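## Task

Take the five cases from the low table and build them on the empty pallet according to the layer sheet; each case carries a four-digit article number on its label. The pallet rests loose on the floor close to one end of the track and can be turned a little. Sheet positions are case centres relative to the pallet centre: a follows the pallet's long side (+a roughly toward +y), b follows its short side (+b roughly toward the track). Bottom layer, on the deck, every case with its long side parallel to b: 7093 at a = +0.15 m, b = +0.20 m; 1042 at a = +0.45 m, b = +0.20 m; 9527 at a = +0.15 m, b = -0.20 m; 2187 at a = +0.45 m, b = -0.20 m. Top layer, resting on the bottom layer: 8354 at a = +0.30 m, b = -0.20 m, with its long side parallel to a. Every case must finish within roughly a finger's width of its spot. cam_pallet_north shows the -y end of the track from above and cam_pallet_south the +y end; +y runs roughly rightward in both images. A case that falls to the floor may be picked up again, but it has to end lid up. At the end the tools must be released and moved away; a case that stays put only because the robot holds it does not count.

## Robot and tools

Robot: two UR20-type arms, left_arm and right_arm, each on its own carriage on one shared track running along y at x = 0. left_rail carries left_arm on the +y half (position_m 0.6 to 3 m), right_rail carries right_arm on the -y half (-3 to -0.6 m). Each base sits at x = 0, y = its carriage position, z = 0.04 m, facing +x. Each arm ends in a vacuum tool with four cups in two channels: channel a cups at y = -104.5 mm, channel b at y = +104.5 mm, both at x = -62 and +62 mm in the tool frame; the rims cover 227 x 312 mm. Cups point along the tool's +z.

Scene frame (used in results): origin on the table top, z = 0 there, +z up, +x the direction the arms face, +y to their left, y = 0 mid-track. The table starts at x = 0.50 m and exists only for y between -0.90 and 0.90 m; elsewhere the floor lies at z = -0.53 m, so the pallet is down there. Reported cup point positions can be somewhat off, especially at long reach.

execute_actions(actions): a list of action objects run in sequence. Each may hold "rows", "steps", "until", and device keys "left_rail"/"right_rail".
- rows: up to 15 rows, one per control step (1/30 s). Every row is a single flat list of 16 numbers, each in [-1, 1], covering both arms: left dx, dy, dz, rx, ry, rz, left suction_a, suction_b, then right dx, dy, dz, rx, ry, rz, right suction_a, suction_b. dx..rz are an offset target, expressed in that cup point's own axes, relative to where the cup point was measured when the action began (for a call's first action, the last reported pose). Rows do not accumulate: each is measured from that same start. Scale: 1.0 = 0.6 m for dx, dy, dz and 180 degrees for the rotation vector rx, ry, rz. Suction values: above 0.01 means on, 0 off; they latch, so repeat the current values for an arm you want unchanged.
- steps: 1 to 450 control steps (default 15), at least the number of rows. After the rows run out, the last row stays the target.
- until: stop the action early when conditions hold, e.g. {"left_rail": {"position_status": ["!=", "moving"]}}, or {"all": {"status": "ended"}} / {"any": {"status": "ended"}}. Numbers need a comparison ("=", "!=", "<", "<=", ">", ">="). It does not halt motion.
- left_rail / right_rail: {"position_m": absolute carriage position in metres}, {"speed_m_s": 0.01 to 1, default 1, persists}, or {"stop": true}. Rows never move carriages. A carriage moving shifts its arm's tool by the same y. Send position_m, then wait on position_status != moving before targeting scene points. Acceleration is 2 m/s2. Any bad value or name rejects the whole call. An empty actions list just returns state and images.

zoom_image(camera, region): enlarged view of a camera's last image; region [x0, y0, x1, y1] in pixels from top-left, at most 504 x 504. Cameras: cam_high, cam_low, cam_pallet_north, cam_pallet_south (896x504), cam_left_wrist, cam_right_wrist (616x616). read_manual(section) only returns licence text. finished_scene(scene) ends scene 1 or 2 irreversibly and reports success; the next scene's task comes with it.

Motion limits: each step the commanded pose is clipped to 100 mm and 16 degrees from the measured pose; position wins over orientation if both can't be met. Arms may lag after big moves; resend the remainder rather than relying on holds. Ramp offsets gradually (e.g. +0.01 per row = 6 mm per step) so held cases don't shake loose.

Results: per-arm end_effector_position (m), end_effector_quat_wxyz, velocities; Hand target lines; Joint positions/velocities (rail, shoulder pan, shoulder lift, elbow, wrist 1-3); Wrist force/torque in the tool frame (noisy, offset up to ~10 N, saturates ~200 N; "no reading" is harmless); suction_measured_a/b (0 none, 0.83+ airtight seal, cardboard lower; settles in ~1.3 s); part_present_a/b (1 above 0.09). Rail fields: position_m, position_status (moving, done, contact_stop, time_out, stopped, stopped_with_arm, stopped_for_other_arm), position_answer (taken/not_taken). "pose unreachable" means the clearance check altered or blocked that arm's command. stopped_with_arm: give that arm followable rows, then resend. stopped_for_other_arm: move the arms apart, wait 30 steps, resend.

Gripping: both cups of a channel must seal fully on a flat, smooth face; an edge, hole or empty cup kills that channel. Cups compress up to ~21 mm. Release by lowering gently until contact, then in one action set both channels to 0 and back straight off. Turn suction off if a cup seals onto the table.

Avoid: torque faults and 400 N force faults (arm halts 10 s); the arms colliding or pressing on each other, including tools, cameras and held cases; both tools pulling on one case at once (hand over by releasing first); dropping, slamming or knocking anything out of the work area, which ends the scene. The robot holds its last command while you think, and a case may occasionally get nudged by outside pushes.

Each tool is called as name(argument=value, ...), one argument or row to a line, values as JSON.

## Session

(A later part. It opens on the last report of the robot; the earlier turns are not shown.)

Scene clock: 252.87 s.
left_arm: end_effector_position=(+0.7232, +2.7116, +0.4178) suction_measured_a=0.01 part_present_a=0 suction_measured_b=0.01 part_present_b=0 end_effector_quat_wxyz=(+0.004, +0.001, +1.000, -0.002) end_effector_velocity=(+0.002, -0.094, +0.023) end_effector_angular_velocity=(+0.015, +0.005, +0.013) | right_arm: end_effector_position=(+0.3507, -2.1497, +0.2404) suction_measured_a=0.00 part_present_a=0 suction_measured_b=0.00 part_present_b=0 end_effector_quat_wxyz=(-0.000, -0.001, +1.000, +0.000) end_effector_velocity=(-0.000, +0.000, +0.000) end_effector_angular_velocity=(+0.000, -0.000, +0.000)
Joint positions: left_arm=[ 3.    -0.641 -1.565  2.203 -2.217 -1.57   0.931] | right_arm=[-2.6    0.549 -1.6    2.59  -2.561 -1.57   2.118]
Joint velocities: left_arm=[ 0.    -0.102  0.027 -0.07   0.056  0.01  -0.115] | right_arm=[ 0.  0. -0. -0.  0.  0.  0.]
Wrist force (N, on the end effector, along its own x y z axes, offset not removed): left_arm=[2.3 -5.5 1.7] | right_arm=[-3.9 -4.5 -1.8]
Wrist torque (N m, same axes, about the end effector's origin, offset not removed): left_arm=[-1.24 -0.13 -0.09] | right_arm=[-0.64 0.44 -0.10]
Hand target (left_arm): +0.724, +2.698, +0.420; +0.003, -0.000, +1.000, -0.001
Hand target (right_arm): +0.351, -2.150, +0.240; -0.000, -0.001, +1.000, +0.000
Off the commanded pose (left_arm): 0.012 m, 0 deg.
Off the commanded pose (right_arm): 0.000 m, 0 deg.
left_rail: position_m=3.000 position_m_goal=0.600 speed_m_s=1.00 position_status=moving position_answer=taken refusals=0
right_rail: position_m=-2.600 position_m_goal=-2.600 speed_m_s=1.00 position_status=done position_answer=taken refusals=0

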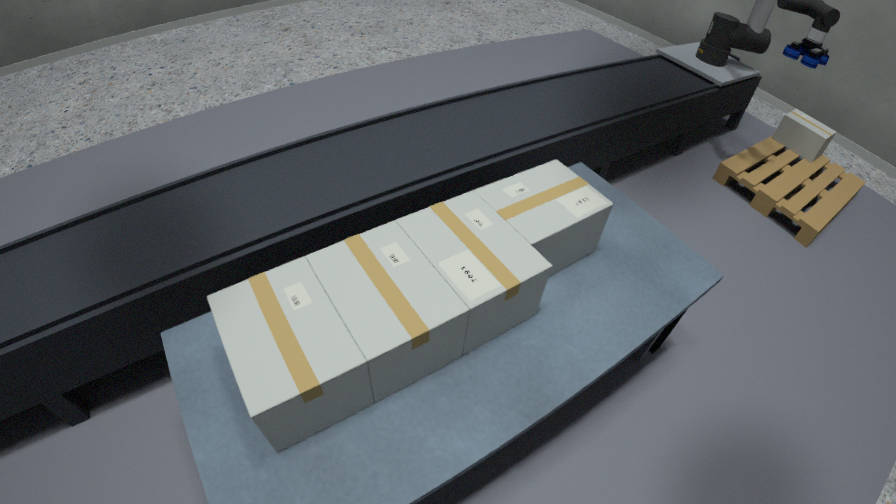

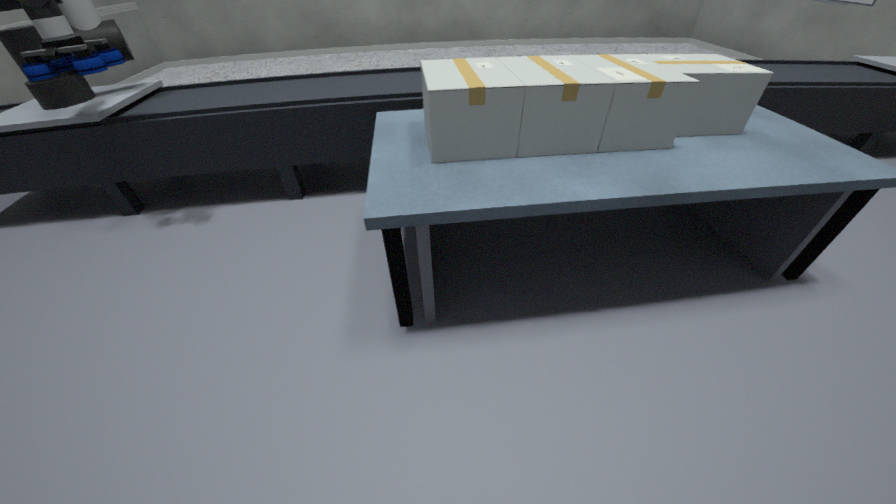

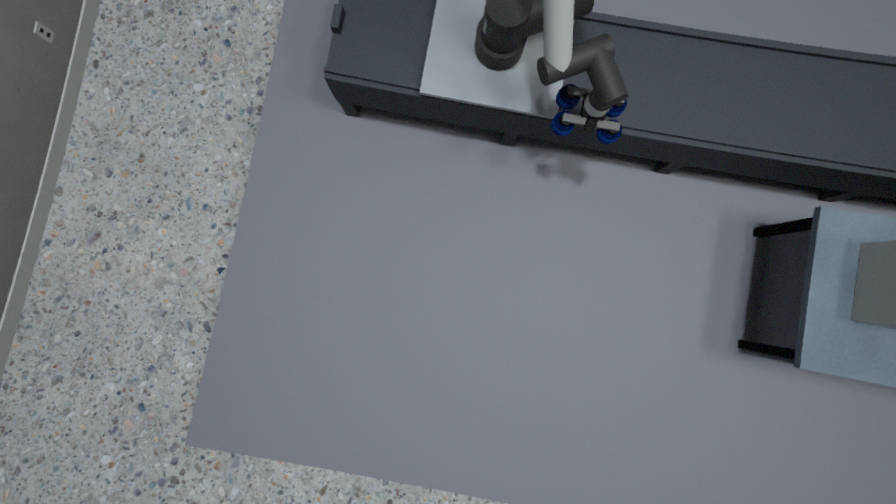

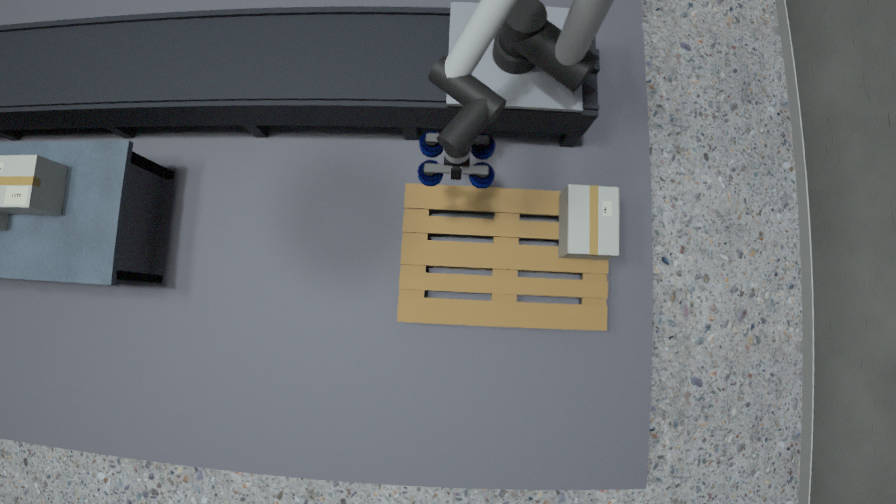

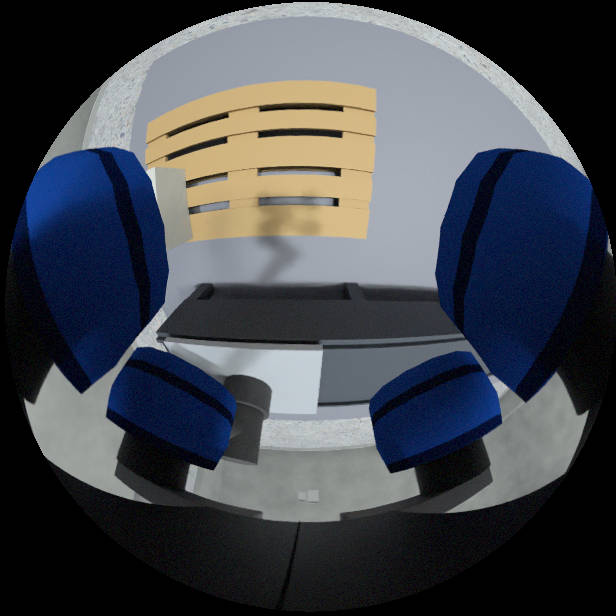

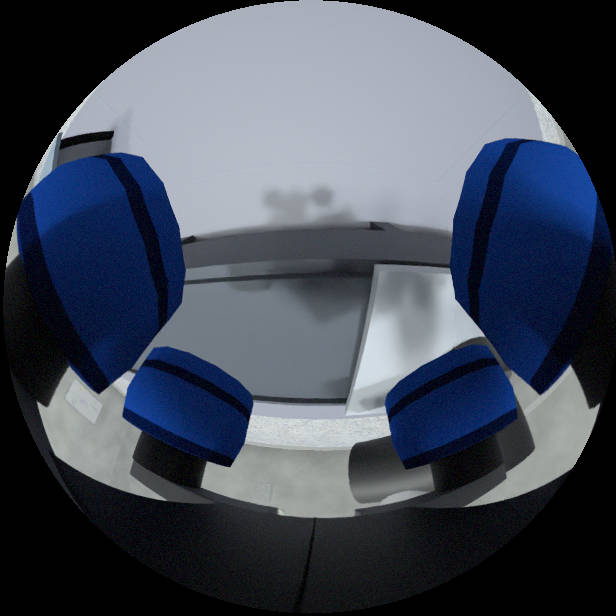

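execute_actions(
  actions=[],
)

Scene clock: 255.87 s.
left_arm: end_effector_position=(+0.7236, +0.3002, +0.4204) suction_measured_a=0.01 part_present_a=0 suction_measured_b=0.01 part_present_b=0 end_effector_quat_wxyz=(+0.003, -0.000, +1.000, -0.001) end_effector_velocity=(-0.000, +0.000, +0.000) end_effector_angular_velocity=(-0.000, -0.000, +0.000) | right_arm: end_effector_position=(+0.3507, -2.1497, +0.2404) suction_measured_a=0.00 part_present_a=0 suction_measured_b=0.00 part_present_b=0 end_effector_quat_wxyz=(-0.000, -0.001, +1.000, +0.000) end_effector_velocity=(+0.000, -0.000, -0.000) end_effector_angular_velocity=(-0.000, +0.000, -0.000)
Joint positions: left_arm=[ 0.6   -0.653 -1.562  2.194 -2.21  -1.568  0.917] | right_arm=[-2.6    0.549 -1.6    2.59  -2.56  -1.57   2.118]
Joint velocities: left_arm=[ 0.  0. -0.  0. -0.  0. -0.] | right_arm=[ 0. -0.  0. -0.  0. -0.  0.]
Wrist force (N, on the end effector, along its own x y z axes, offset not removed): left_arm=[4.0 2.8 -0.3] | right_arm=[-0.8 -1.8 -1.8]
Wrist torque (N m, same axes, about the end effector's origin, offset not removed): left_arm=[-0.27 -0.42 0.04] | right_arm=[-0.18 0.12 -0.11]
Hand target (left_arm): +0.724, +0.300, +0.420; +0.003, -0.000, +1.000, -0.001
Hand target (right_arm): +0.351, -2.150, +0.240; -0.000, -0.001, +1.000, +0.000
Off the commanded pose (left_arm): 0.001 m, 0 deg.
Off the commanded pose (right_arm): 0.000 m, 0 deg.
left_rail: position_m=0.600 position_m_goal=0.600 speed_m_s=1.00 position_status=done position_answer=taken refusals=0
right_rail: position_m=-2.600 position_m_goal=-2.600 speed_m_s=1.00 position_status=done position_answer=taken refusals=0

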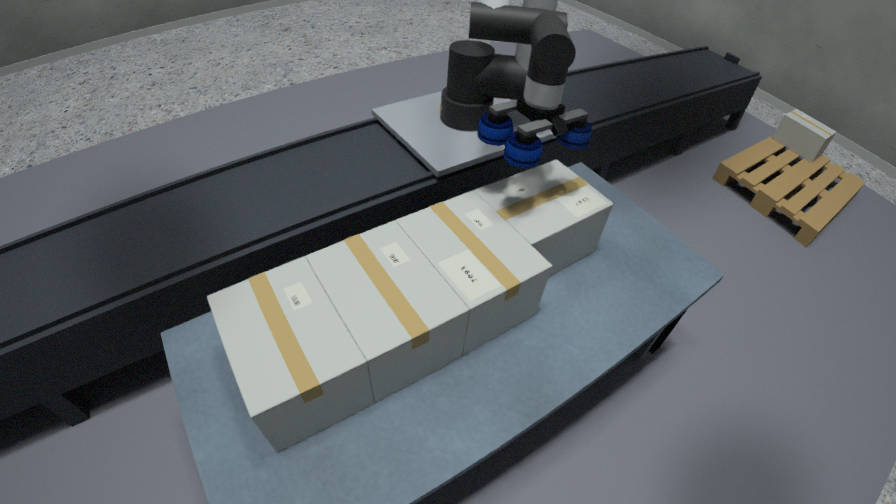

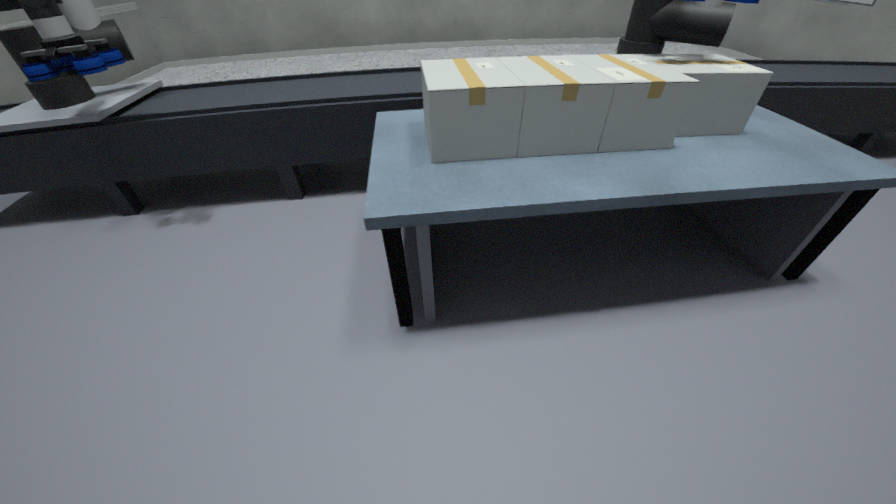

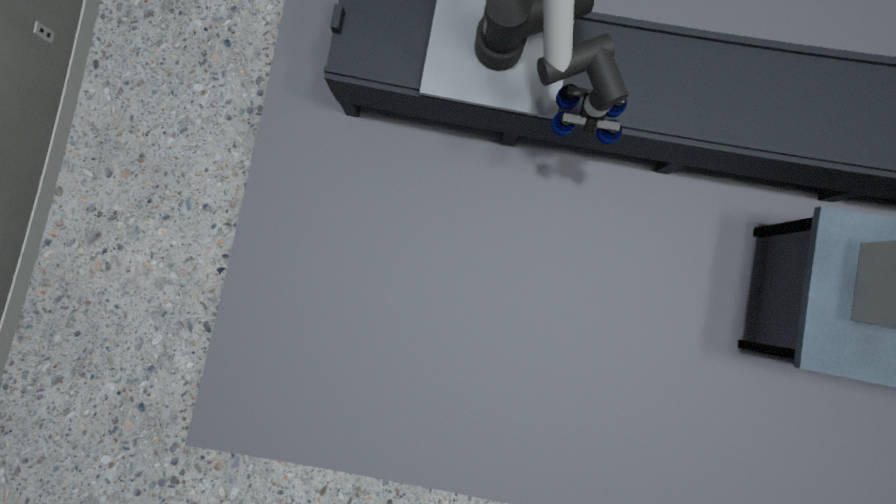

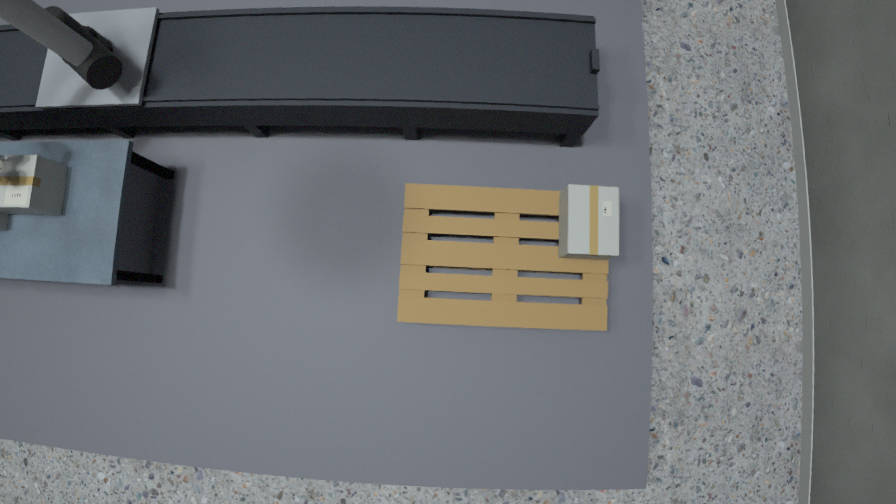

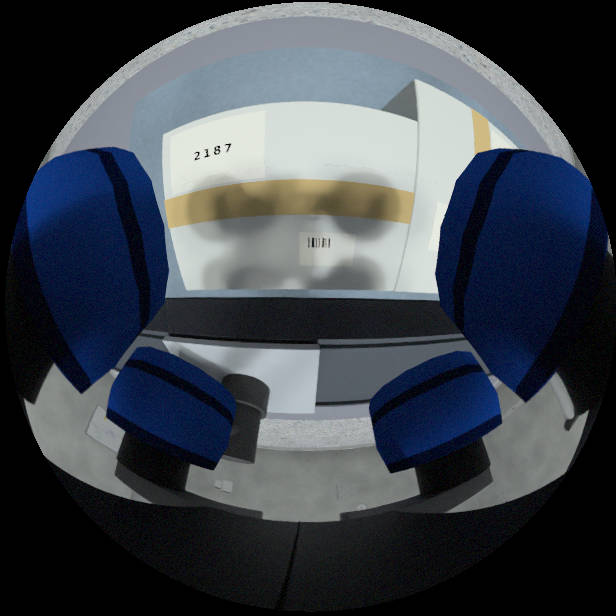

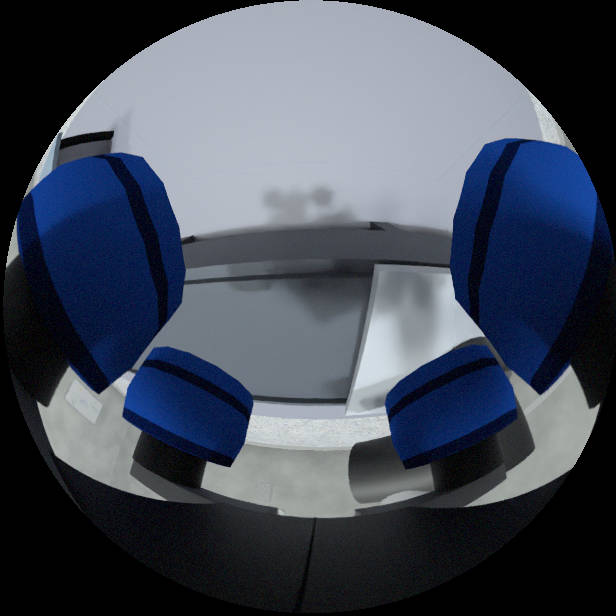

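zoom_image(
  camera="cam_left_wrist",
  region=[140, 70, 460, 320],
)

Region (140, 70, 460, 320) of cam_left_wrist's 616x616 image, scaled by 1.575, with more detail than that image has; it fills the top 394 rows of this view, and the rest is white.

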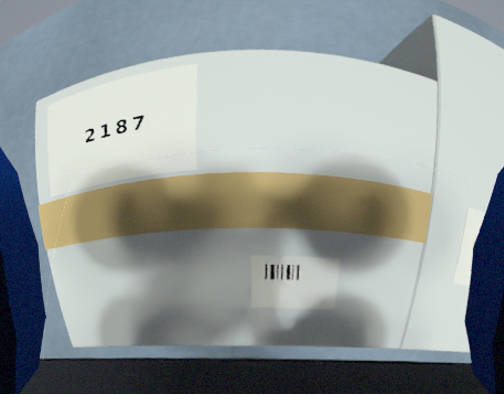

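execute_actions(
  actions=[
    {"rows": [[-0.01,0.006,0.012,0,0,0,0,0,0,0,0,0,0,0,0,0],[-0.025,0.015,0.035,0,0,0,0,0,0,0,0,0,0,0,0,0],[-0.045,0.028,0.07,0,0,0,0,0,0,0,0,0,0,0,0,0],[-0.065,0.04,0.11,0,0,0,0,0,0,0,0,0,0,0,0,0],[-0.083,0.051,0.15,0,0,0,0,0,0,0,0,0,0,0,0,0],[-0.097,0.06,0.19,0,0,0,0,0,0,0,0,0,0,0,0,0],[-0.105,0.065,0.22,0,0,0,0,0,0,0,0,0,0,0,0,0],[-0.108,0.067,0.245,0,0,0,0,0,0,0,0,0,0,0,0,0],[-0.108,0.067,0.264,0,0,0,0,0,0,0,0,0,0,0,0,0]], "steps": 16},
  ],
)

Scene clock: 268.33 s.
left_arm: end_effector_position=(+0.7788, +0.3397, +0.2803) suction_measured_a=0.01 part_present_a=0 suction_measured_b=0.01 part_present_b=0 end_effector_quat_wxyz=(+0.001, -0.001, +1.000, +0.001) end_effector_velocity=(+0.074, +0.010, -0.145) end_effector_angular_velocity=(-0.022, -0.021, -0.005) | right_arm: end_effector_position=(+0.3507, -2.1497, +0.2404) suction_measured_a=0.00 part_present_a=0 suction_measured_b=0.00 part_present_b=0 end_effector_quat_wxyz=(-0.000, -0.001, +1.000, +0.000) end_effector_velocity=(+0.000, -0.000, -0.000) end_effector_angular_velocity=(-0.000, +0.000, -0.000)
Joint positions: left_arm=[ 0.6   -0.571 -1.38   2.245 -2.437 -1.568  0.999] | right_arm=[-2.6    0.549 -1.6    2.59  -2.561 -1.57   2.118]
Joint velocities: left_arm=[ 0.     0.064  0.227  0.01  -0.267 -0.007  0.068] | right_arm=[ 0. -0.  0. -0. -0.  0. -0.]
Wrist force (N, on the end effector, along its own x y z axes, offset not removed): left_arm=[1.4 0.4 8.8] | right_arm=[-2.4 -2.0 0.1]
Wrist torque (N m, same axes, about the end effector's origin, offset not removed): left_arm=[-0.55 0.04 -0.01] | right_arm=[-0.08 0.22 -0.09]
Hand target (left_arm): +0.789, +0.341, +0.263; +0.003, -0.000, +1.000, -0.001
Hand target (right_arm): +0.351, -2.150, +0.240; -0.000, -0.001, +1.000, +0.000
Off the commanded pose (left_arm): 0.021 m, 0 deg.
Off the commanded pose (right_arm): 0.000 m, 0 deg.
left_rail: position_m=0.600 position_m_goal=0.600 speed_m_s=1.00 position_status=done position_answer=taken refusals=0
right_rail: position_m=-2.600 position_m_goal=-2.600 speed_m_s=1.00 position_status=done position_answer=taken refusals=0

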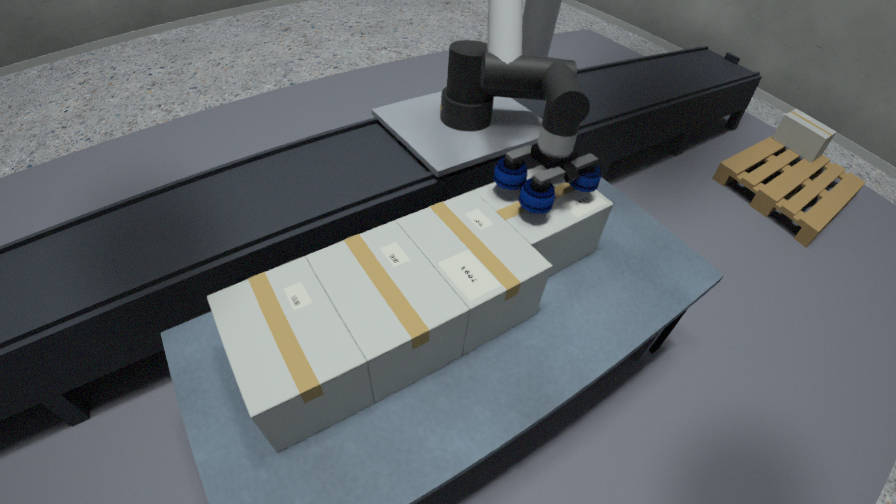

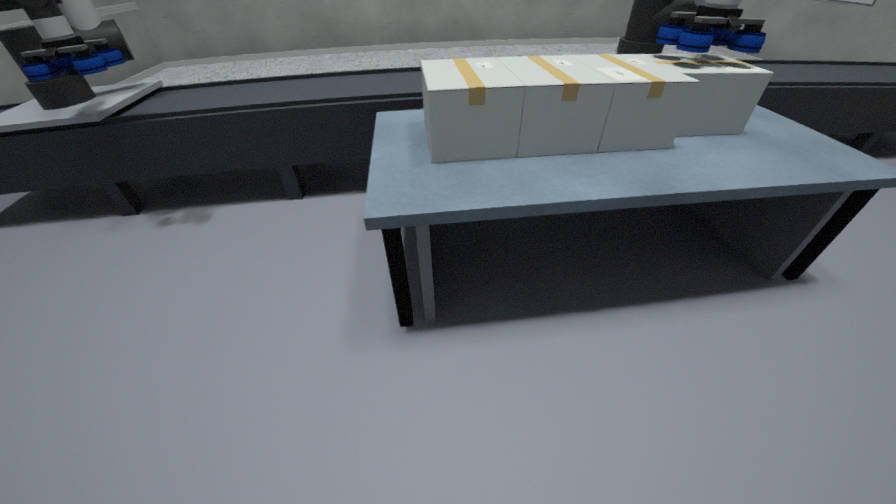

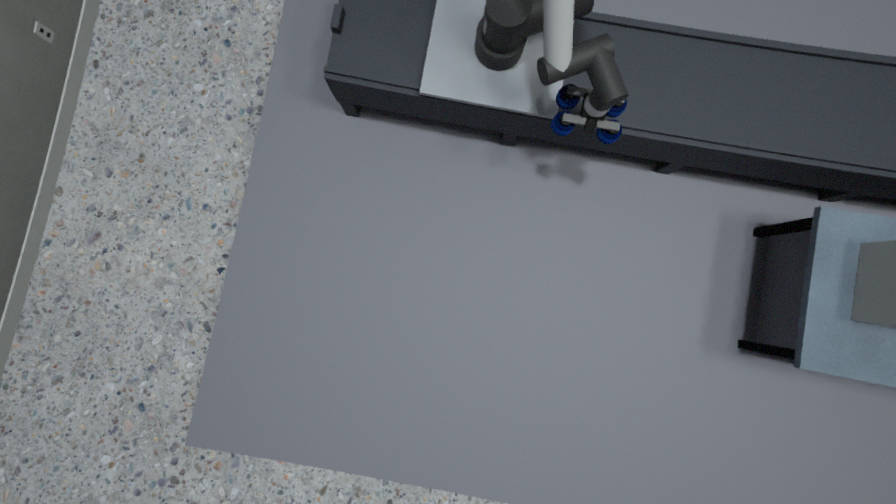

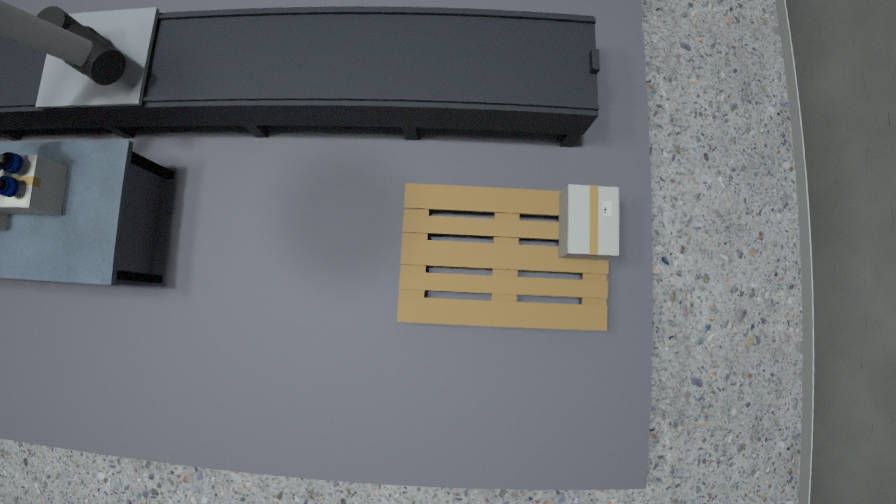

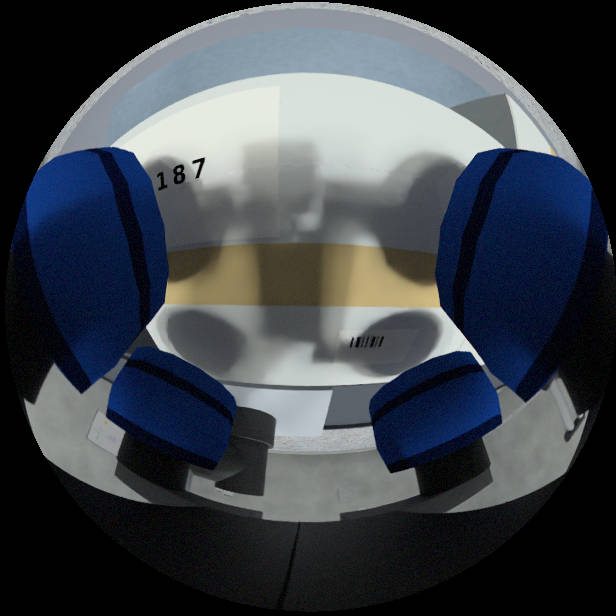

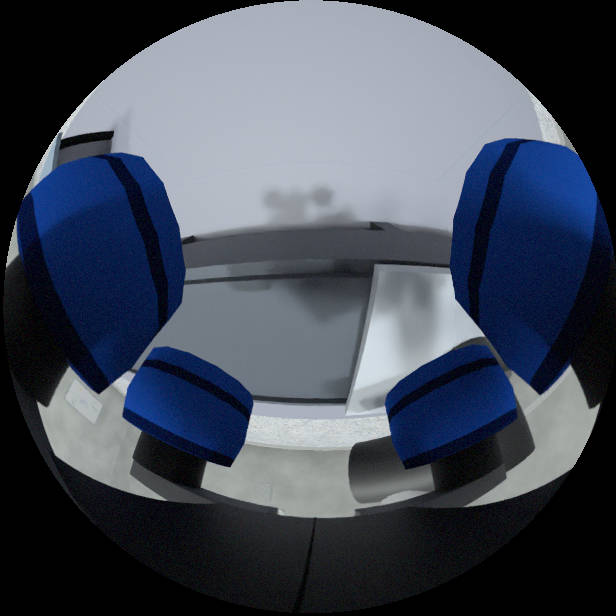

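execute_actions(
  actions=[],
)

Scene clock: 270.33 s.
left_arm: end_effector_position=(+0.7886, +0.3405, +0.2628) suction_measured_a=0.01 part_present_a=0 suction_measured_b=0.01 part_present_b=0 end_effector_quat_wxyz=(+0.003, -0.000, +1.000, -0.001) end_effector_velocity=(+0.000, -0.000, -0.000) end_effector_angular_velocity=(-0.000, -0.000, +0.000) | right_arm: end_effector_position=(+0.3507, -2.1497, +0.2404) suction_measured_a=0.00 part_present_a=0 suction_measured_b=0.00 part_present_b=0 end_effector_quat_wxyz=(-0.000, -0.001, +1.000, +0.000) end_effector_velocity=(-0.000, +0.000, +0.000) end_effector_angular_velocity=(+0.000, -0.000, +0.000)
Joint positions: left_arm=[ 0.6   -0.563 -1.352  2.245 -2.47  -1.569  1.007] | right_arm=[-2.6    0.549 -1.6    2.59  -2.561 -1.57   2.118]
Joint velocities: left_arm=[ 0.  0.  0. -0.  0. -0.  0.] | right_arm=[ 0.  0. -0.  0. -0.  0.  0.]
Wrist force (N, on the end effector, along its own x y z axes, offset not removed): left_arm=[3.3 1.9 1.9] | right_arm=[-2.7 -1.7 -1.0]
Wrist torque (N m, same axes, about the end effector's origin, offset not removed): left_arm=[-0.24 -0.43 -0.02] | right_arm=[-0.21 0.27 -0.12]
Hand target (left_arm): +0.789, +0.341, +0.263; +0.003, -0.000, +1.000, -0.001
Hand target (right_arm): +0.351, -2.150, +0.240; -0.000, -0.001, +1.000, +0.000
Off the commanded pose (left_arm): 0.001 m, 0 deg.
Off the commanded pose (right_arm): 0.000 m, 0 deg.
left_rail: position_m=0.600 position_m_goal=0.600 speed_m_s=1.00 position_status=done position_answer=taken refusals=0
right_rail: position_m=-2.600 position_m_goal=-2.600 speed_m_s=1.00 position_status=done position_answer=taken refusals=0

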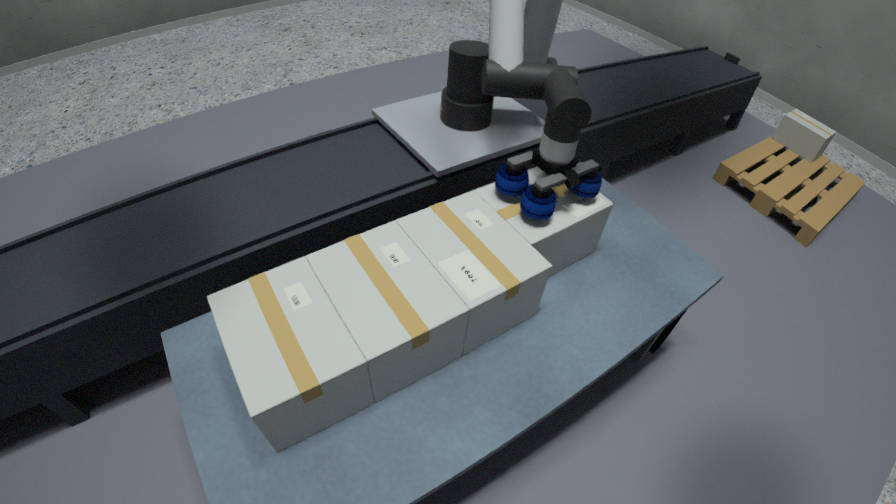

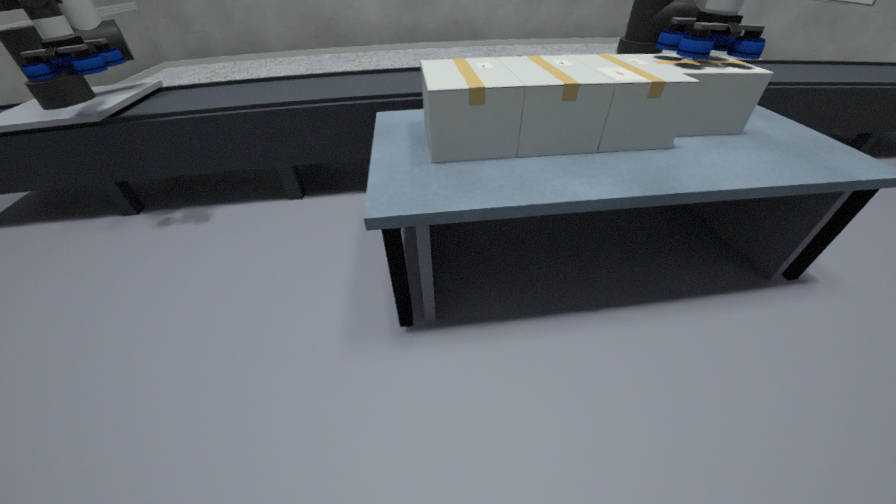

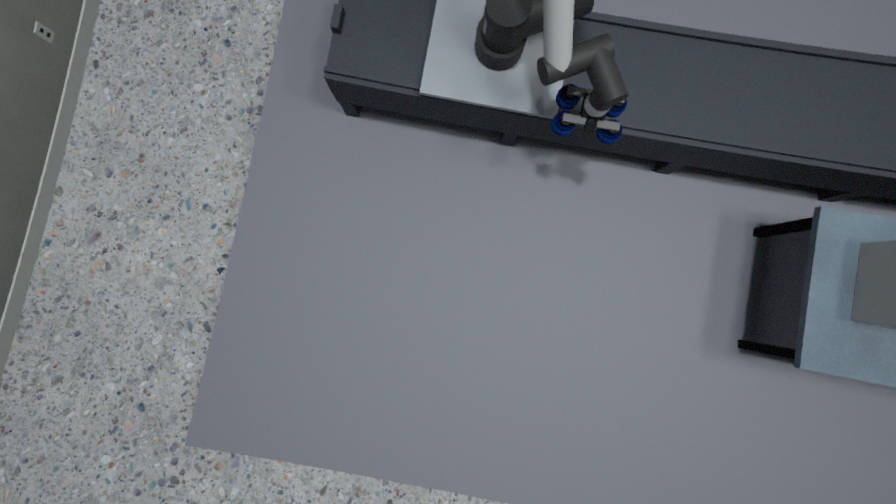

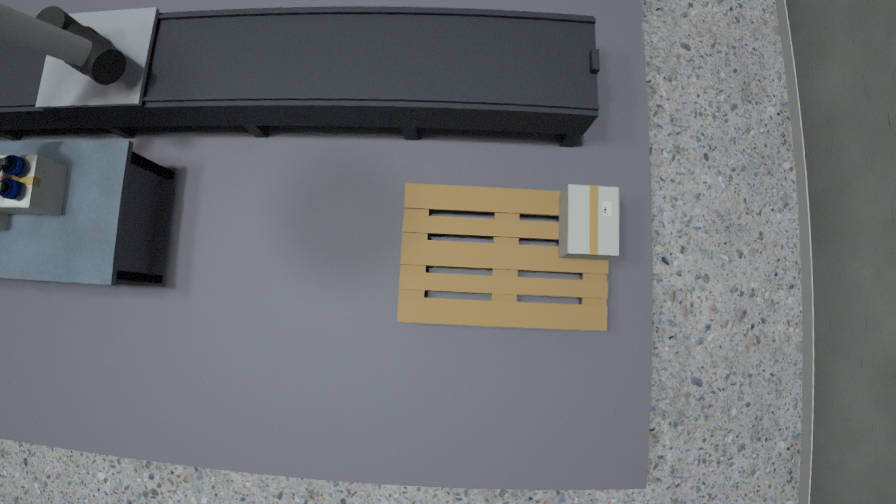

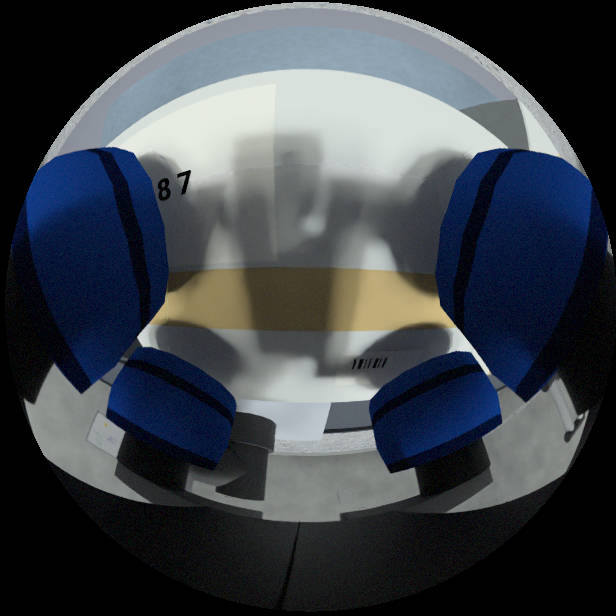

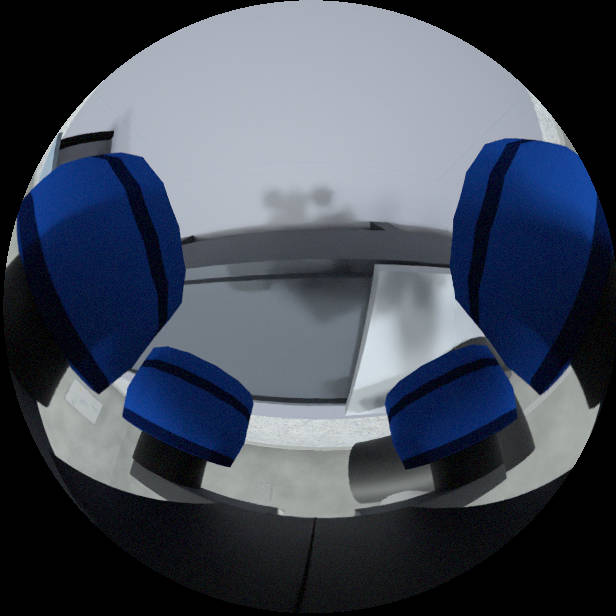

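execute_actions(
  actions=[
    {"rows": [[0,0,0.008,0,0,0,1,1,0,0,0,0,0,0,0,0],[0,0,0.018,0,0,0,1,1,0,0,0,0,0,0,0,0],[0,0,0.028,0,0,0,1,1,0,0,0,0,0,0,0,0],[0,0,0.036,0,0,0,1,1,0,0,0,0,0,0,0,0],[0,0,0.042,0,0,0,1,1,0,0,0,0,0,0,0,0],[0,0,0.047,0,0,0,1,1,0,0,0,0,0,0,0,0],[0,0,0.051,0,0,0,1,1,0,0,0,0,0,0,0,0]], "steps": 12},
  ],
)

Scene clock: 274.20 s.
left_arm: end_effector_position=(+0.7886, +0.3405, +0.2366) suction_measured_a=0.01 part_present_a=0 suction_measured_b=0.01 part_present_b=0 end_effector_quat_wxyz=(+0.003, -0.000, +1.000, -0.001) end_effector_velocity=(+0.001, -0.000, -0.038) end_effector_angular_velocity=(-0.000, -0.001, +0.000) | right_arm: end_effector_position=(+0.3507, -2.1497, +0.2404) suction_measured_a=0.00 part_present_a=0 suction_measured_b=0.00 part_present_b=0 end_effector_quat_wxyz=(-0.000, -0.001, +1.000, +0.000) end_effector_velocity=(-0.000, +0.000, +0.000) end_effector_angular_velocity=(+0.000, -0.000, -0.000)
Joint positions: left_arm=[ 0.6   -0.563 -1.321  2.259 -2.515 -1.569  1.007] | right_arm=[-2.6    0.549 -1.6    2.59  -2.561 -1.57   2.118]
Joint velocities: left_arm=[ 0.     0.     0.047  0.018 -0.066 -0.     0.   ] | right_arm=[ 0.  0. -0. -0.  0. -0.  0.]
Wrist force (N, on the end effector, along its own x y z axes, offset not removed): left_arm=[2.7 -0.6 2.5] | right_arm=[-4.3 -1.0 -0.6]
Wrist torque (N m, same axes, about the end effector's origin, offset not removed): left_arm=[-0.66 -0.22 -0.11] | right_arm=[-0.09 0.56 -0.10]
Hand target (left_arm): +0.789, +0.341, +0.232; +0.003, -0.000, +1.000, -0.001
Hand target (right_arm): +0.351, -2.150, +0.240; -0.000, -0.001, +1.000, +0.000
Off the commanded pose (left_arm): 0.004 m, 0 deg.
Off the commanded pose (right_arm): 0.000 m, 0 deg.
left_rail: position_m=0.600 position_m_goal=0.600 speed_m_s=1.00 position_status=done position_answer=taken refusals=0
right_rail: position_m=-2.600 position_m_goal=-2.600 speed_m_s=1.00 position_status=done position_answer=taken refusals=0

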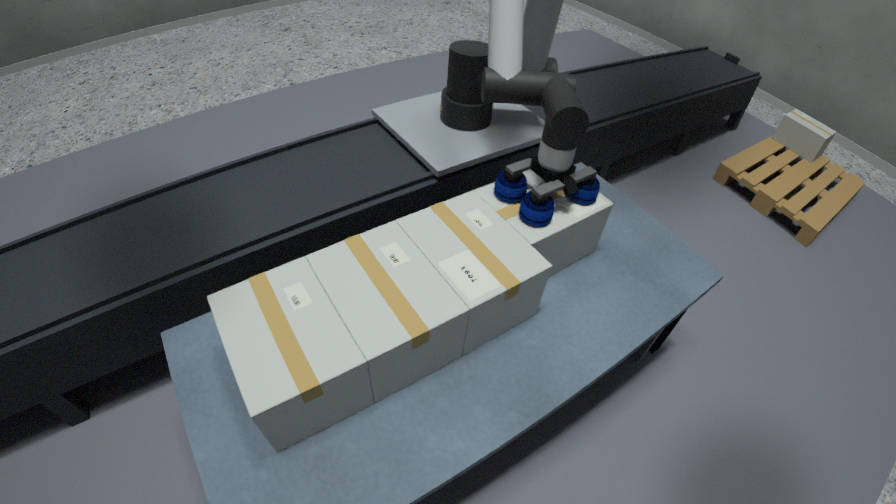

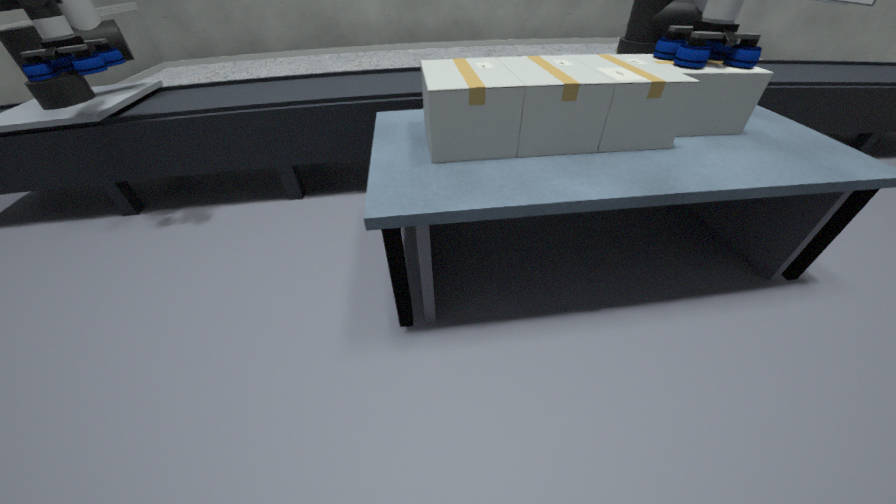

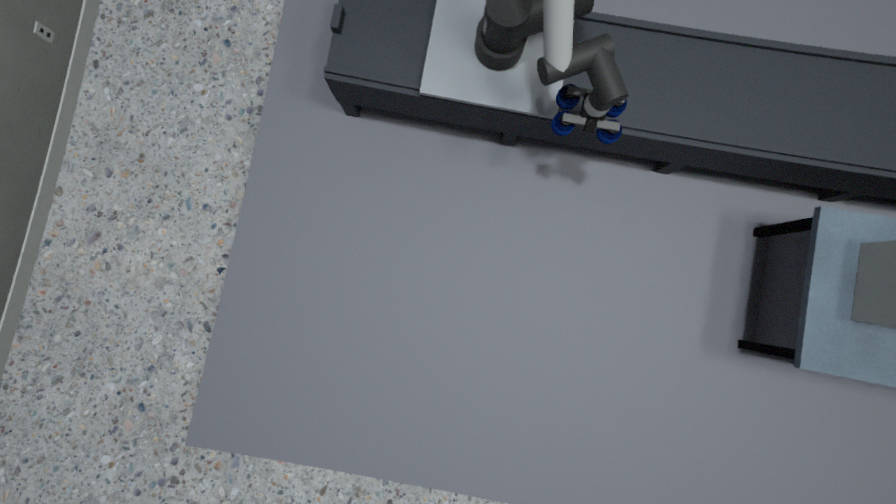

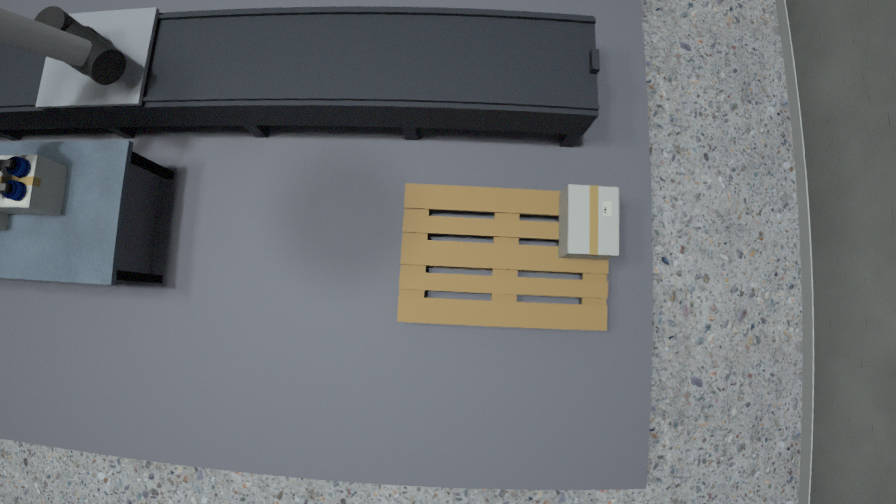

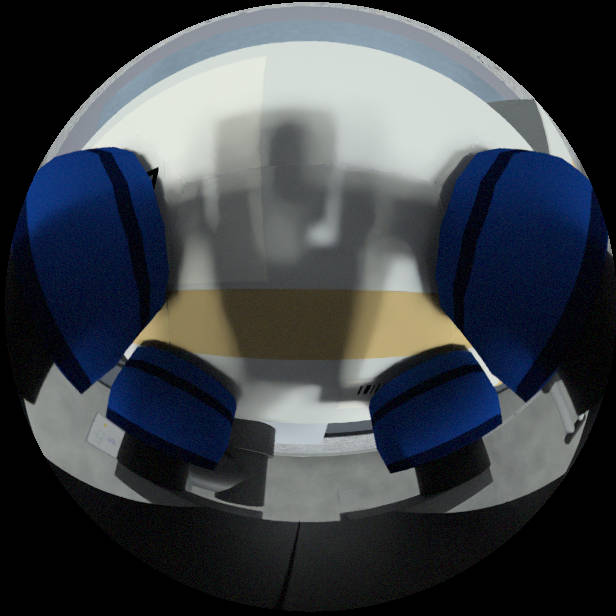

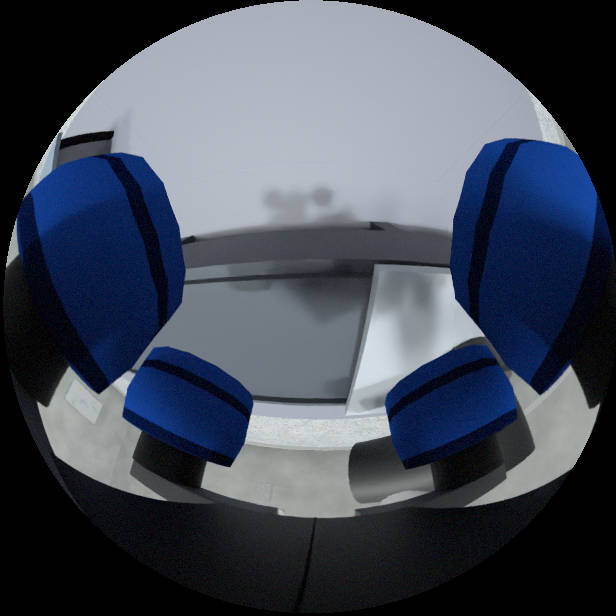

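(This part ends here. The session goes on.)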